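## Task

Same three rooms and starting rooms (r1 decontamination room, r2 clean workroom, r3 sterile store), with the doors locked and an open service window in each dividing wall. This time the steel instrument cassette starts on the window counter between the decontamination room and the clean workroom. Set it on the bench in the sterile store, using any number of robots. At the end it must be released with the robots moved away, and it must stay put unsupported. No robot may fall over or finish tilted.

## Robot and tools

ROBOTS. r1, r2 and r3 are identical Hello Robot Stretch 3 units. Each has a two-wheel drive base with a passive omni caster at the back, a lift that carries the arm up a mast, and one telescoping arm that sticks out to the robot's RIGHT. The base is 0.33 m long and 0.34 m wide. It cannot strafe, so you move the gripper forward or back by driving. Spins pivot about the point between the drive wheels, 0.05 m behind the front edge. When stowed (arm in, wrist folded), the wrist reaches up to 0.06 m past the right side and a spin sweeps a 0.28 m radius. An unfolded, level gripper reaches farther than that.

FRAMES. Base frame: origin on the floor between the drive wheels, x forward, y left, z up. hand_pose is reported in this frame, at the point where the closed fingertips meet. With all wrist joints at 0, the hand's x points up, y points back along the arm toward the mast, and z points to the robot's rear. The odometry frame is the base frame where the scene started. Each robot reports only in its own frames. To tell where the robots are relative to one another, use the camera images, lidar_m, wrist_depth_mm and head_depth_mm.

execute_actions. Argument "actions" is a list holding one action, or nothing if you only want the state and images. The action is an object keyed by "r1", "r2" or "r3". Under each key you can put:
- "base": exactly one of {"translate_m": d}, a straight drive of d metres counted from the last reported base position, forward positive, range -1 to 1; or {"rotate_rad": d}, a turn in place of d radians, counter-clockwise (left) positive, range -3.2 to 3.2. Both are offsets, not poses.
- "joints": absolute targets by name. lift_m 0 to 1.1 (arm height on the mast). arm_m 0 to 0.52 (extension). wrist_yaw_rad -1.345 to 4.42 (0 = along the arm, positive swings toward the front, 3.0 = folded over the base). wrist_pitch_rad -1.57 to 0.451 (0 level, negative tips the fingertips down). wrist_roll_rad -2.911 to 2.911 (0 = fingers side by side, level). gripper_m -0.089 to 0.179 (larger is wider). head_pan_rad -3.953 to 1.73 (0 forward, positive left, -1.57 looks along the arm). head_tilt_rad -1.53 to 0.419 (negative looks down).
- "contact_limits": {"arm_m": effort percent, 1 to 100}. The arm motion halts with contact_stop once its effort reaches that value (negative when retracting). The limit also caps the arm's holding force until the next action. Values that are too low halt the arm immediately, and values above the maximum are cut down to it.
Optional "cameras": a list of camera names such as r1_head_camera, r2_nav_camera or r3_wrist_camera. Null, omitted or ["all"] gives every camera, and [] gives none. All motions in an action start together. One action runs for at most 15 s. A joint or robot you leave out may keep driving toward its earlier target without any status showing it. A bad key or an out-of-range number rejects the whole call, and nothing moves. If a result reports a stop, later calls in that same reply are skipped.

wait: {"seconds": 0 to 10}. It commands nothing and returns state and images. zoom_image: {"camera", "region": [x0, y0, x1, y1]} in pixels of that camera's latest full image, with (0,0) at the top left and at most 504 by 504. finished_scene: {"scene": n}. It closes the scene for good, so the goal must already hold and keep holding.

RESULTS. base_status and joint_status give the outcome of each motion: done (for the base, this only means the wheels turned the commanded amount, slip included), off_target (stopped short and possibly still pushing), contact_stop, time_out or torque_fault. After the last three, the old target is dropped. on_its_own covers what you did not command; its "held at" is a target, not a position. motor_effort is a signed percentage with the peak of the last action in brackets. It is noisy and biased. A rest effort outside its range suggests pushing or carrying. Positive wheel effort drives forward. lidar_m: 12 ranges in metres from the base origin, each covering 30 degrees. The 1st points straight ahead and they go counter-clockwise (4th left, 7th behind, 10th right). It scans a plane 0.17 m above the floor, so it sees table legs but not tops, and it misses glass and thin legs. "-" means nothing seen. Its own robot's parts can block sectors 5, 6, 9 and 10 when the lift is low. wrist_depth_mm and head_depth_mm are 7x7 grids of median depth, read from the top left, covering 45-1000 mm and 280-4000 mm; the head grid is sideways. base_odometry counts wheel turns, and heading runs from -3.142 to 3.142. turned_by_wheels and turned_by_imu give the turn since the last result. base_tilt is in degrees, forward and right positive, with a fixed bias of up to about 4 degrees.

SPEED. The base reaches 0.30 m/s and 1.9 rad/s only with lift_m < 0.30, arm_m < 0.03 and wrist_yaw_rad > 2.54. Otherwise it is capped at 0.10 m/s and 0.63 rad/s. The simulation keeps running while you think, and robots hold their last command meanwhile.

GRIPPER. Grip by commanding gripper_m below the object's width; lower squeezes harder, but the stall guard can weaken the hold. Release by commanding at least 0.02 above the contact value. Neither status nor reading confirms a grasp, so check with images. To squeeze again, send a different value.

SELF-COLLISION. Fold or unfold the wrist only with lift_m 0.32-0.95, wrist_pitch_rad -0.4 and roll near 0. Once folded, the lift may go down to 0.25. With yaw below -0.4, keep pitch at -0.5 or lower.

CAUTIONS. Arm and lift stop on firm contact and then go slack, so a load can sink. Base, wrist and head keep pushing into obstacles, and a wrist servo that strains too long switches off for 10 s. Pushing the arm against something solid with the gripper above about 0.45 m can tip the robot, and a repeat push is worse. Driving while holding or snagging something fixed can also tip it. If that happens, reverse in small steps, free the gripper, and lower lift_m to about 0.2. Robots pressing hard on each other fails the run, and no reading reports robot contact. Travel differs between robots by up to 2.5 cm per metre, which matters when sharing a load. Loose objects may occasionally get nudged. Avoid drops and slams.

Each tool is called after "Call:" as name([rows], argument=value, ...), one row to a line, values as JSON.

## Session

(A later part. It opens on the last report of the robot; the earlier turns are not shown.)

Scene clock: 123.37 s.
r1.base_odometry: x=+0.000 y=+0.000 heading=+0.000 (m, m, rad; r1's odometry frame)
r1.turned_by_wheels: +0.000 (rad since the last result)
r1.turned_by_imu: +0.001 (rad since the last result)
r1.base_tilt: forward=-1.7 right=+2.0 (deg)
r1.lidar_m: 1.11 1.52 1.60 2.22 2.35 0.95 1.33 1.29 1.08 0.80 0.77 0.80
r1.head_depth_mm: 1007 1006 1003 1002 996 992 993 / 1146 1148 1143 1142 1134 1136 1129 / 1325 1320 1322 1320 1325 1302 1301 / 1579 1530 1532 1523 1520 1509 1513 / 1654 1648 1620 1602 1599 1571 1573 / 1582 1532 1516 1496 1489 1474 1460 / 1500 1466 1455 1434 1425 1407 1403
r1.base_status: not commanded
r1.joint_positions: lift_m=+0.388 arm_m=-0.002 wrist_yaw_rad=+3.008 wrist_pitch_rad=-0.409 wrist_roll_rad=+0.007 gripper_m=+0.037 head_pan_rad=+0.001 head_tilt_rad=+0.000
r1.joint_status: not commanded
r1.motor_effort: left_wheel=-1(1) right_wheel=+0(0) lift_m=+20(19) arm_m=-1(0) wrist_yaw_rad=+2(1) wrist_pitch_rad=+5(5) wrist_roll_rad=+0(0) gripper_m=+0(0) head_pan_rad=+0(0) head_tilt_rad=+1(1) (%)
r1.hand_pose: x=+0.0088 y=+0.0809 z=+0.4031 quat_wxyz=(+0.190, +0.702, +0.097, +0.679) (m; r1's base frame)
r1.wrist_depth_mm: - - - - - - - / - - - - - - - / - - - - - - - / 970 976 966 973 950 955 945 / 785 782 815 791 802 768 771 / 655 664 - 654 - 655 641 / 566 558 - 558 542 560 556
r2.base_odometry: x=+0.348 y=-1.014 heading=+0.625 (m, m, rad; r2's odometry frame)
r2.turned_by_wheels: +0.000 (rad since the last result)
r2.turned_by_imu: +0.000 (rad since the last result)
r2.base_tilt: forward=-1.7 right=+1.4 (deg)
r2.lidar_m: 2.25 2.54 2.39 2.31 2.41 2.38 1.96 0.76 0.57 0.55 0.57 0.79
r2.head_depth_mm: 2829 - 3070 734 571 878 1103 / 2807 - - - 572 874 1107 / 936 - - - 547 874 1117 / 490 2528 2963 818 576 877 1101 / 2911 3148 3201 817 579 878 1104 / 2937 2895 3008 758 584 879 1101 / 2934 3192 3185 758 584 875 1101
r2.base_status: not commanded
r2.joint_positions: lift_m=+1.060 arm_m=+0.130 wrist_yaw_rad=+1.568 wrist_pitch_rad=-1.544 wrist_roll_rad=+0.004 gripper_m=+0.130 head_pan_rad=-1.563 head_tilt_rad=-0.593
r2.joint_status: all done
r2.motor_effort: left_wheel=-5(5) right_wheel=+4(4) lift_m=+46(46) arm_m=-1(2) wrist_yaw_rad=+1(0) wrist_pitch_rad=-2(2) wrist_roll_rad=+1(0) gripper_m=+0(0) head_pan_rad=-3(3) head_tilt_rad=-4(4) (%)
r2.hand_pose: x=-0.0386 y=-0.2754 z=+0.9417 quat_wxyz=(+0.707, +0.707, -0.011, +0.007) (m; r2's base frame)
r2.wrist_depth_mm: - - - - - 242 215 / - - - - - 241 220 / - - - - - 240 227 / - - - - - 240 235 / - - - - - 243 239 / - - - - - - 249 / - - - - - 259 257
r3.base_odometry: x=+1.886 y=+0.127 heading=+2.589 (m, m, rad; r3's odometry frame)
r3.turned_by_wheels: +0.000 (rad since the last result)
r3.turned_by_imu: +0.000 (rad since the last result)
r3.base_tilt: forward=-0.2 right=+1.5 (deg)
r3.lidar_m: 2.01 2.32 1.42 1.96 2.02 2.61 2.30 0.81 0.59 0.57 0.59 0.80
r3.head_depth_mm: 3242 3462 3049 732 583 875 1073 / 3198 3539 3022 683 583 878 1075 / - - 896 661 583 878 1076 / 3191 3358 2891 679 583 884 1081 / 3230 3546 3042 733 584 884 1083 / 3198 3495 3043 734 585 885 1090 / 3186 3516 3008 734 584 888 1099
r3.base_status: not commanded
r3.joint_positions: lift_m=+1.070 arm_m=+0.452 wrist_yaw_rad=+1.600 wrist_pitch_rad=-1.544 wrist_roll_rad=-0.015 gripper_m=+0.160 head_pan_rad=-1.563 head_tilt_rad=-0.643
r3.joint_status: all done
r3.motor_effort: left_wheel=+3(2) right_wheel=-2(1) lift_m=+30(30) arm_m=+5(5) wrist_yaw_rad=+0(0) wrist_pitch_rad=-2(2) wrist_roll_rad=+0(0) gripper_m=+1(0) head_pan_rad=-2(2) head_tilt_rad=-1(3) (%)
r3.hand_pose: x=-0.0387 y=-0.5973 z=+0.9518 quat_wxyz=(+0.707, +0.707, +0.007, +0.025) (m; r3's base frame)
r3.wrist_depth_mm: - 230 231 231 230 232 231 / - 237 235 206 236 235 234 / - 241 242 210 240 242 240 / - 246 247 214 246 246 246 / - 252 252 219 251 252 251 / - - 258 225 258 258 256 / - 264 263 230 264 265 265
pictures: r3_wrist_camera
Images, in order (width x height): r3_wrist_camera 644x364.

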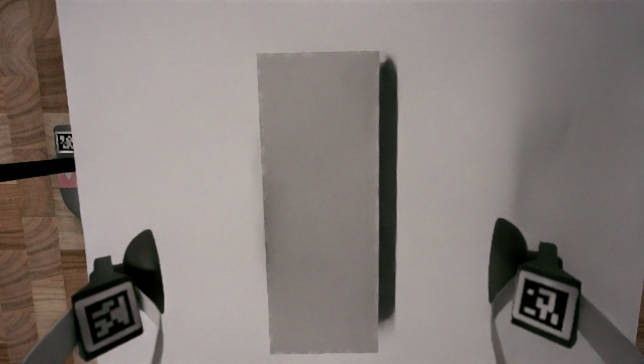

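Call:
execute_actions([
  {"r3":{"base":{"translate_m":0.015},"joints":{"lift_m":1.002,"gripper_m":0.14}}},
], cameras=[])

Call:
execute_actions([
  {"r3":{"joints":{"gripper_m":0.036}}},
], cameras=[])

Call:
execute_actions([
  {"r3":{"joints":{"lift_m":1.04,"head_pan_rad":1.57,"head_tilt_rad":-0.4}}},
], cameras=["r3_wrist_camera","r3_nav_camera"])

Scene clock: 129.73 s.
r1.base_odometry: x=+0.000 y=+0.000 heading=+0.000 (m, m, rad; r1's odometry frame)
r1.turned_by_wheels: +0.000 (rad since the last result)
r1.turned_by_imu: +0.001 (rad since the last result)
r1.base_tilt: forward=-1.8 right=+2.0 (deg)
r1.lidar_m: 1.11 1.52 1.60 2.22 2.34 0.95 1.32 1.28 1.08 0.80 0.77 0.80
r1.head_depth_mm: 1010 1006 1006 1001 995 999 994 / 1145 1140 1133 1138 1131 1127 1126 / 1332 1328 1314 1310 1313 1301 1301 / 1584 1532 1532 1527 1520 1516 1503 / 1649 1642 1632 1620 1593 1582 1560 / 1571 1531 1515 1503 1486 1468 1460 / 1490 1469 1456 1448 1426 1418 1396
r1.base_status: not commanded
r1.joint_positions: lift_m=+0.388 arm_m=-0.002 wrist_yaw_rad=+3.008 wrist_pitch_rad=-0.409 wrist_roll_rad=+0.007 gripper_m=+0.037 head_pan_rad=+0.001 head_tilt_rad=+0.000
r1.joint_status: not commanded
r1.motor_effort: left_wheel=+0(0) right_wheel=-1(1) lift_m=+20(20) arm_m=+1(1) wrist_yaw_rad=+2(1) wrist_pitch_rad=+5(5) wrist_roll_rad=+0(0) gripper_m=-1(0) head_pan_rad=+0(0) head_tilt_rad=+2(2) (%)
r1.hand_pose: x=+0.0088 y=+0.0809 z=+0.4031 quat_wxyz=(+0.190, +0.702, +0.097, +0.679) (m; r1's base frame)
r1.wrist_depth_mm: - - - - - - - / - - - - - - - / - - - - - - - / - 968 985 948 958 927 919 / 796 776 823 783 815 788 762 / 659 668 - 654 - 649 642 / 567 568 - 568 545 559 561
r2.base_odometry: x=+0.348 y=-1.014 heading=+0.625 (m, m, rad; r2's odometry frame)
r2.turned_by_wheels: +0.000 (rad since the last result)
r2.turned_by_imu: +0.000 (rad since the last result)
r2.base_tilt: forward=-1.7 right=+1.3 (deg)
r2.lidar_m: 2.26 2.55 2.39 2.31 2.40 2.39 1.96 0.76 0.57 0.55 0.57 0.79
r2.head_depth_mm: 2760 - 3060 735 572 875 1100 / 2790 - - - 572 877 1099 / 1026 - - - 547 875 1109 / 1082 2534 3002 819 578 879 1101 / 2800 3085 3154 820 580 871 1097 / 2911 2915 3065 756 581 875 1102 / 2948 3184 3172 763 586 870 1098
r2.base_status: not commanded
r2.joint_positions: lift_m=+1.060 arm_m=+0.130 wrist_yaw_rad=+1.568 wrist_pitch_rad=-1.544 wrist_roll_rad=+0.004 gripper_m=+0.130 head_pan_rad=-1.563 head_tilt_rad=-0.593
r2.joint_status: not commanded
r2.motor_effort: left_wheel=-6(5) right_wheel=+4(4) lift_m=+47(46) arm_m=-1(1) wrist_yaw_rad=+1(1) wrist_pitch_rad=-2(2) wrist_roll_rad=+0(0) gripper_m=+1(0) head_pan_rad=-4(4) head_tilt_rad=-3(3) (%)
r2.hand_pose: x=-0.0386 y=-0.2754 z=+0.9417 quat_wxyz=(+0.707, +0.707, -0.011, +0.007) (m; r2's base frame)
r2.wrist_depth_mm: - - - - - 242 214 / - - - - - 241 220 / - - - - - 240 226 / - - - - - 239 234 / - - - - - 242 241 / - - - - - - 247 / - - - - - 261 257
r3.base_odometry: x=+1.873 y=+0.135 heading=+2.589 (m, m, rad; r3's odometry frame)
r3.turned_by_wheels: +0.000 (rad since the last result)
r3.turned_by_imu: +0.001 (rad since the last result)
r3.base_tilt: forward=-0.2 right=+1.5 (deg)
r3.lidar_m: 2.13 2.31 1.42 1.96 2.03 2.64 2.30 0.81 0.59 0.57 0.59 0.80
r3.head_depth_mm: 3120 - 3023 732 583 873 1075 / 3093 3538 2851 677 585 874 1076 / 744 - 1874 678 584 882 1085 / 3247 3473 1460 678 583 883 1083 / 3226 3496 3027 734 585 887 1090 / 3176 3523 3037 733 583 888 1092 / 3161 3475 3019 733 585 893 1098
r3.base_status: done
r3.joint_positions: lift_m=+1.002 arm_m=+0.452 wrist_yaw_rad=+1.600 wrist_pitch_rad=-1.544 wrist_roll_rad=-0.015 gripper_m=+0.140 head_pan_rad=-1.563 head_tilt_rad=-0.643
r3.joint_status: all done
r3.motor_effort: left_wheel=+2(6) right_wheel=-2(5) lift_m=+23(26) arm_m=+6(6) wrist_yaw_rad=+0(0) wrist_pitch_rad=-2(2) wrist_roll_rad=+0(0) gripper_m=+1(76) head_pan_rad=-2(2) head_tilt_rad=-2(3) (%)
r3.hand_pose: x=-0.0387 y=-0.5973 z=+0.8841 quat_wxyz=(+0.707, +0.707, +0.007, +0.025) (m; r3's base frame)
r3.wrist_depth_mm: 168 168 168 168 167 167 168 / 171 171 142 140 169 170 171 / 175 175 174 144 173 174 174 / 180 179 178 148 177 179 179 / 183 182 181 150 181 182 182 / 187 - 185 154 185 - 187 / 192 193 190 157 189 192 191
pictures: none
No camera images: the call's "cameras" was empty. Leave "cameras" out to get every camera's image.

Scene clock: 131.27 s.
r1.base_odometry: x=+0.000 y=+0.000 heading=+0.000 (m, m, rad; r1's odometry frame)
r1.turned_by_wheels: +0.000 (rad since the last result)
r1.turned_by_imu: +0.000 (rad since the last result)
r1.base_tilt: forward=-1.8 right=+1.9 (deg)
r1.lidar_m: 1.11 1.52 1.60 2.22 2.33 0.95 1.32 1.28 1.08 0.80 0.77 0.80
r1.head_depth_mm: 1007 1006 1002 1002 999 997 996 / 1143 1149 1140 1142 1137 1130 1126 / 1330 1330 1324 1323 1317 1310 1309 / 1584 1537 1534 1516 1511 1511 1520 / 1648 1641 1630 1618 1594 1582 1568 / 1573 1529 1512 1495 1481 1471 1465 / 1489 1459 1451 1435 1422 1417 1398
r1.base_status: not commanded
r1.joint_positions: lift_m=+0.388 arm_m=-0.002 wrist_yaw_rad=+3.008 wrist_pitch_rad=-0.409 wrist_roll_rad=+0.007 gripper_m=+0.037 head_pan_rad=+0.001 head_tilt_rad=+0.000
r1.joint_status: not commanded
r1.motor_effort: left_wheel=+0(1) right_wheel=-1(1) lift_m=+20(20) arm_m=+0(0) wrist_yaw_rad=+1(1) wrist_pitch_rad=+5(5) wrist_roll_rad=+0(0) gripper_m=+0(0) head_pan_rad=+0(0) head_tilt_rad=+1(1) (%)
r1.hand_pose: x=+0.0088 y=+0.0809 z=+0.4031 quat_wxyz=(+0.190, +0.702, +0.097, +0.679) (m; r1's base frame)
r1.wrist_depth_mm: - - - - - - - / - - - - - - - / - - - - - - - / 987 998 977 953 971 973 954 / 797 785 822 774 821 766 776 / 655 654 - 654 - 650 643 / 566 566 - 563 547 555 558
r2.base_odometry: x=+0.348 y=-1.014 heading=+0.625 (m, m, rad; r2's odometry frame)
r2.turned_by_wheels: +0.000 (rad since the last result)
r2.turned_by_imu: +0.000 (rad since the last result)
r2.base_tilt: forward=-1.7 right=+1.4 (deg)
r2.lidar_m: 2.26 2.54 2.38 2.31 2.41 2.38 1.96 0.77 0.57 0.55 0.57 0.79
r2.head_depth_mm: 2804 - 3050 733 571 872 1102 / 2847 - - - 572 874 1101 / 1030 - - - 547 876 1113 / 1085 2545 3038 820 576 871 1104 / 2796 3070 3191 822 580 872 1104 / 2901 2924 3066 758 581 877 1102 / 2889 3248 3239 763 586 875 1101
r2.base_status: not commanded
r2.joint_positions: lift_m=+1.060 arm_m=+0.130 wrist_yaw_rad=+1.568 wrist_pitch_rad=-1.544 wrist_roll_rad=+0.004 gripper_m=+0.130 head_pan_rad=-1.563 head_tilt_rad=-0.593
r2.joint_status: not commanded
r2.motor_effort: left_wheel=-5(5) right_wheel=+4(4) lift_m=+46(46) arm_m=-2(1) wrist_yaw_rad=+1(1) wrist_pitch_rad=-2(2) wrist_roll_rad=+1(0) gripper_m=+0(0) head_pan_rad=-4(4) head_tilt_rad=-3(3) (%)
r2.hand_pose: x=-0.0386 y=-0.2754 z=+0.9417 quat_wxyz=(+0.707, +0.707, -0.011, +0.007) (m; r2's base frame)
r2.wrist_depth_mm: - - - - - 241 215 / - - - - - 242 221 / - - - - - 240 227 / - - - - - 239 233 / - - - - - 242 241 / - - - - - - 247 / - - - - - 262 255
r3.base_odometry: x=+1.873 y=+0.135 heading=+2.589 (m, m, rad; r3's odometry frame)
r3.turned_by_wheels: +0.000 (rad since the last result)
r3.turned_by_imu: +0.000 (rad since the last result)
r3.base_tilt: forward=-0.2 right=+1.6 (deg)
r3.lidar_m: 2.13 2.31 1.41 1.96 2.02 2.63 2.29 0.81 0.59 0.56 0.59 0.80
r3.head_depth_mm: 3146 - 3023 733 584 874 1072 / 3138 3548 2884 676 583 874 1075 / 749 - 897 678 584 881 1083 / 3300 3515 1442 676 583 880 1080 / 3226 3475 3015 733 584 882 1087 / 3193 3543 3024 731 585 885 1093 / 3183 3523 3028 733 584 889 1102
r3.base_status: not commanded
r3.joint_positions: lift_m=+1.002 arm_m=+0.452 wrist_yaw_rad=+1.600 wrist_pitch_rad=-1.544 wrist_roll_rad=-0.015 gripper_m=+0.037 head_pan_rad=-1.563 head_tilt_rad=-0.643
r3.joint_status: all done
r3.motor_effort: left_wheel=+2(2) right_wheel=-3(3) lift_m=+25(25) arm_m=+5(5) wrist_yaw_rad=+0(0) wrist_pitch_rad=-2(2) wrist_roll_rad=+0(0) gripper_m=-21(99) head_pan_rad=-2(2) head_tilt_rad=-3(3) (%)
r3.hand_pose: x=-0.0387 y=-0.5973 z=+0.8840 quat_wxyz=(+0.707, +0.707, +0.007, +0.025) (m; r3's base frame)
r3.wrist_depth_mm: 168 167 167 167 167 167 167 / 171 170 169 140 168 170 170 / 175 175 172 142 172 175 174 / 179 179 177 146 176 177 179 / 184 183 151 149 150 183 182 / 187 185 153 152 152 186 185 / 193 191 192 156 174 190 190
pictures: none
No camera images: the call's "cameras" was empty. Leave "cameras" out to get every camera's image.

Scene clock: 133.33 s.
r1.base_odometry: x=+0.000 y=+0.000 heading=+0.000 (m, m, rad; r1's odometry frame)
r1.turned_by_wheels: +0.000 (rad since the last result)
r1.turned_by_imu: +0.000 (rad since the last result)
r1.base_tilt: forward=-1.7 right=+2.0 (deg)
r1.lidar_m: 1.11 1.52 1.60 2.22 2.33 0.95 1.32 1.28 1.08 0.80 0.77 0.80
r1.head_depth_mm: 1007 1006 999 1001 998 993 996 / 1143 1140 1148 1141 1138 1129 1131 / 1327 1324 1319 1316 1311 1305 1311 / 1586 1534 1532 1525 1523 1511 1507 / 1652 1639 1629 1609 1594 1576 1568 / 1564 1526 1512 1496 1486 1472 1454 / 1498 1468 1445 1429 1420 1419 1403
r1.base_status: not commanded
r1.joint_positions: lift_m=+0.388 arm_m=-0.002 wrist_yaw_rad=+3.008 wrist_pitch_rad=-0.409 wrist_roll_rad=+0.007 gripper_m=+0.037 head_pan_rad=+0.001 head_tilt_rad=+0.000
r1.joint_status: not commanded
r1.motor_effort: left_wheel=+0(0) right_wheel=-1(1) lift_m=+20(20) arm_m=+0(1) wrist_yaw_rad=+0(0) wrist_pitch_rad=+5(5) wrist_roll_rad=+0(0) gripper_m=+0(0) head_pan_rad=+0(0) head_tilt_rad=+1(1) (%)
r1.hand_pose: x=+0.0088 y=+0.0809 z=+0.4031 quat_wxyz=(+0.190, +0.702, +0.097, +0.679) (m; r1's base frame)
r1.wrist_depth_mm: - - - - - - - / - - - - - - - / - - - - - - - / 982 975 974 960 949 962 938 / 773 796 813 769 804 766 759 / 653 651 - 649 - 649 639 / 568 565 - 563 541 556 560
r2.base_odometry: x=+0.348 y=-1.014 heading=+0.625 (m, m, rad; r2's odometry frame)
r2.turned_by_wheels: +0.000 (rad since the last result)
r2.turned_by_imu: +0.000 (rad since the last result)
r2.base_tilt: forward=-1.7 right=+1.3 (deg)
r2.lidar_m: 2.26 2.54 2.39 2.32 2.41 2.38 1.96 0.77 0.57 0.55 0.57 0.79
r2.head_depth_mm: 2806 - 3102 736 570 876 1104 / 2809 - - - 570 874 1110 / 956 - - - 547 873 1111 / 606 3148 2984 686 578 873 1100 / 2816 3112 3209 787 578 873 1092 / 2921 2903 3096 760 583 871 1102 / 2882 3177 3223 763 587 872 1099
r2.base_status: not commanded
r2.joint_positions: lift_m=+1.060 arm_m=+0.130 wrist_yaw_rad=+1.568 wrist_pitch_rad=-1.544 wrist_roll_rad=+0.004 gripper_m=+0.130 head_pan_rad=-1.563 head_tilt_rad=-0.593
r2.joint_status: not commanded
r2.motor_effort: left_wheel=-5(5) right_wheel=+4(4) lift_m=+46(47) arm_m=-1(1) wrist_yaw_rad=+1(1) wrist_pitch_rad=-2(2) wrist_roll_rad=+0(1) gripper_m=+1(0) head_pan_rad=-3(3) head_tilt_rad=-3(3) (%)
r2.hand_pose: x=-0.0386 y=-0.2754 z=+0.9417 quat_wxyz=(+0.707, +0.707, -0.011, +0.007) (m; r2's base frame)
r2.wrist_depth_mm: - - - - - 241 215 / - - - - - 241 221 / - - - - - 240 227 / - - - - - 238 232 / - - - - - 242 241 / - - - - - - 247 / - - - - - 260 255
r3.base_odometry: x=+1.873 y=+0.135 heading=+2.589 (m, m, rad; r3's odometry frame)
r3.turned_by_wheels: +0.000 (rad since the last result)
r3.turned_by_imu: +0.000 (rad since the last result)
r3.base_tilt: forward=-0.2 right=+1.6 (deg)
r3.lidar_m: 2.13 2.30 1.42 1.96 2.04 2.63 2.29 0.81 0.59 0.57 0.59 0.80
r3.head_depth_mm: 1970 2110 2241 1441 2292 1699 1471 / 1964 2114 2247 1527 2266 1818 1472 / 1971 2100 2206 1519 2266 1826 1459 / 1977 2100 2225 1533 2261 1819 1465 / 1962 2090 2234 1525 2270 1820 1475 / 1983 2097 2239 1526 2256 1818 1463 / 1975 2088 2228 - - - 1423
r3.base_status: not commanded
r3.joint_positions: lift_m=+1.040 arm_m=+0.452 wrist_yaw_rad=+1.600 wrist_pitch_rad=-1.544 wrist_roll_rad=-0.015 gripper_m=+0.037 head_pan_rad=+1.563 head_tilt_rad=-0.409
r3.joint_status: all done
r3.motor_effort: left_wheel=+2(2) right_wheel=-3(1) lift_m=+32(33) arm_m=+5(5) wrist_yaw_rad=+0(0) wrist_pitch_rad=-2(2) wrist_roll_rad=+0(0) gripper_m=-21(20) head_pan_rad=+2(28) head_tilt_rad=+2(16) (%)
r3.hand_pose: x=-0.0387 y=-0.5973 z=+0.9217 quat_wxyz=(+0.707, +0.707, +0.007, +0.025) (m; r3's base frame)
r3.wrist_depth_mm: 205 204 203 202 203 203 202 / 208 207 205 139 204 207 207 / 214 212 209 142 210 212 211 / 218 216 214 146 214 214 216 / - 222 151 149 150 221 220 / - 225 153 153 152 227 226 / - 233 230 156 193 232 229
pictures: r3_nav_camera (sideways: a quarter turn counterclockwise sets it upright), r3_wrist_camera
Images, in order (width x height): r3_nav_camera 672x504, r3_wrist_camera 644x364.

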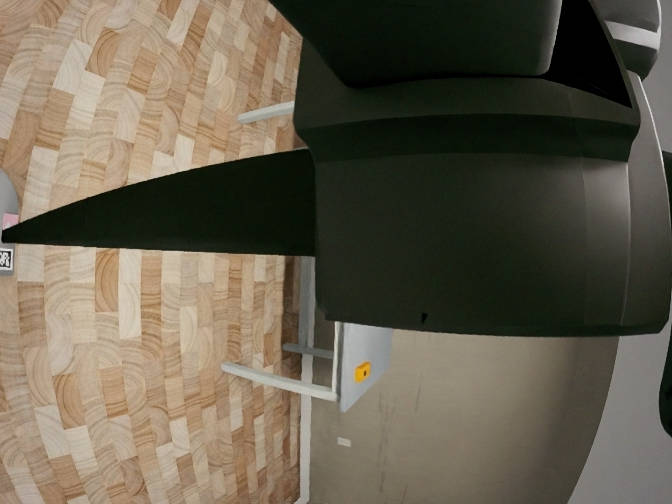

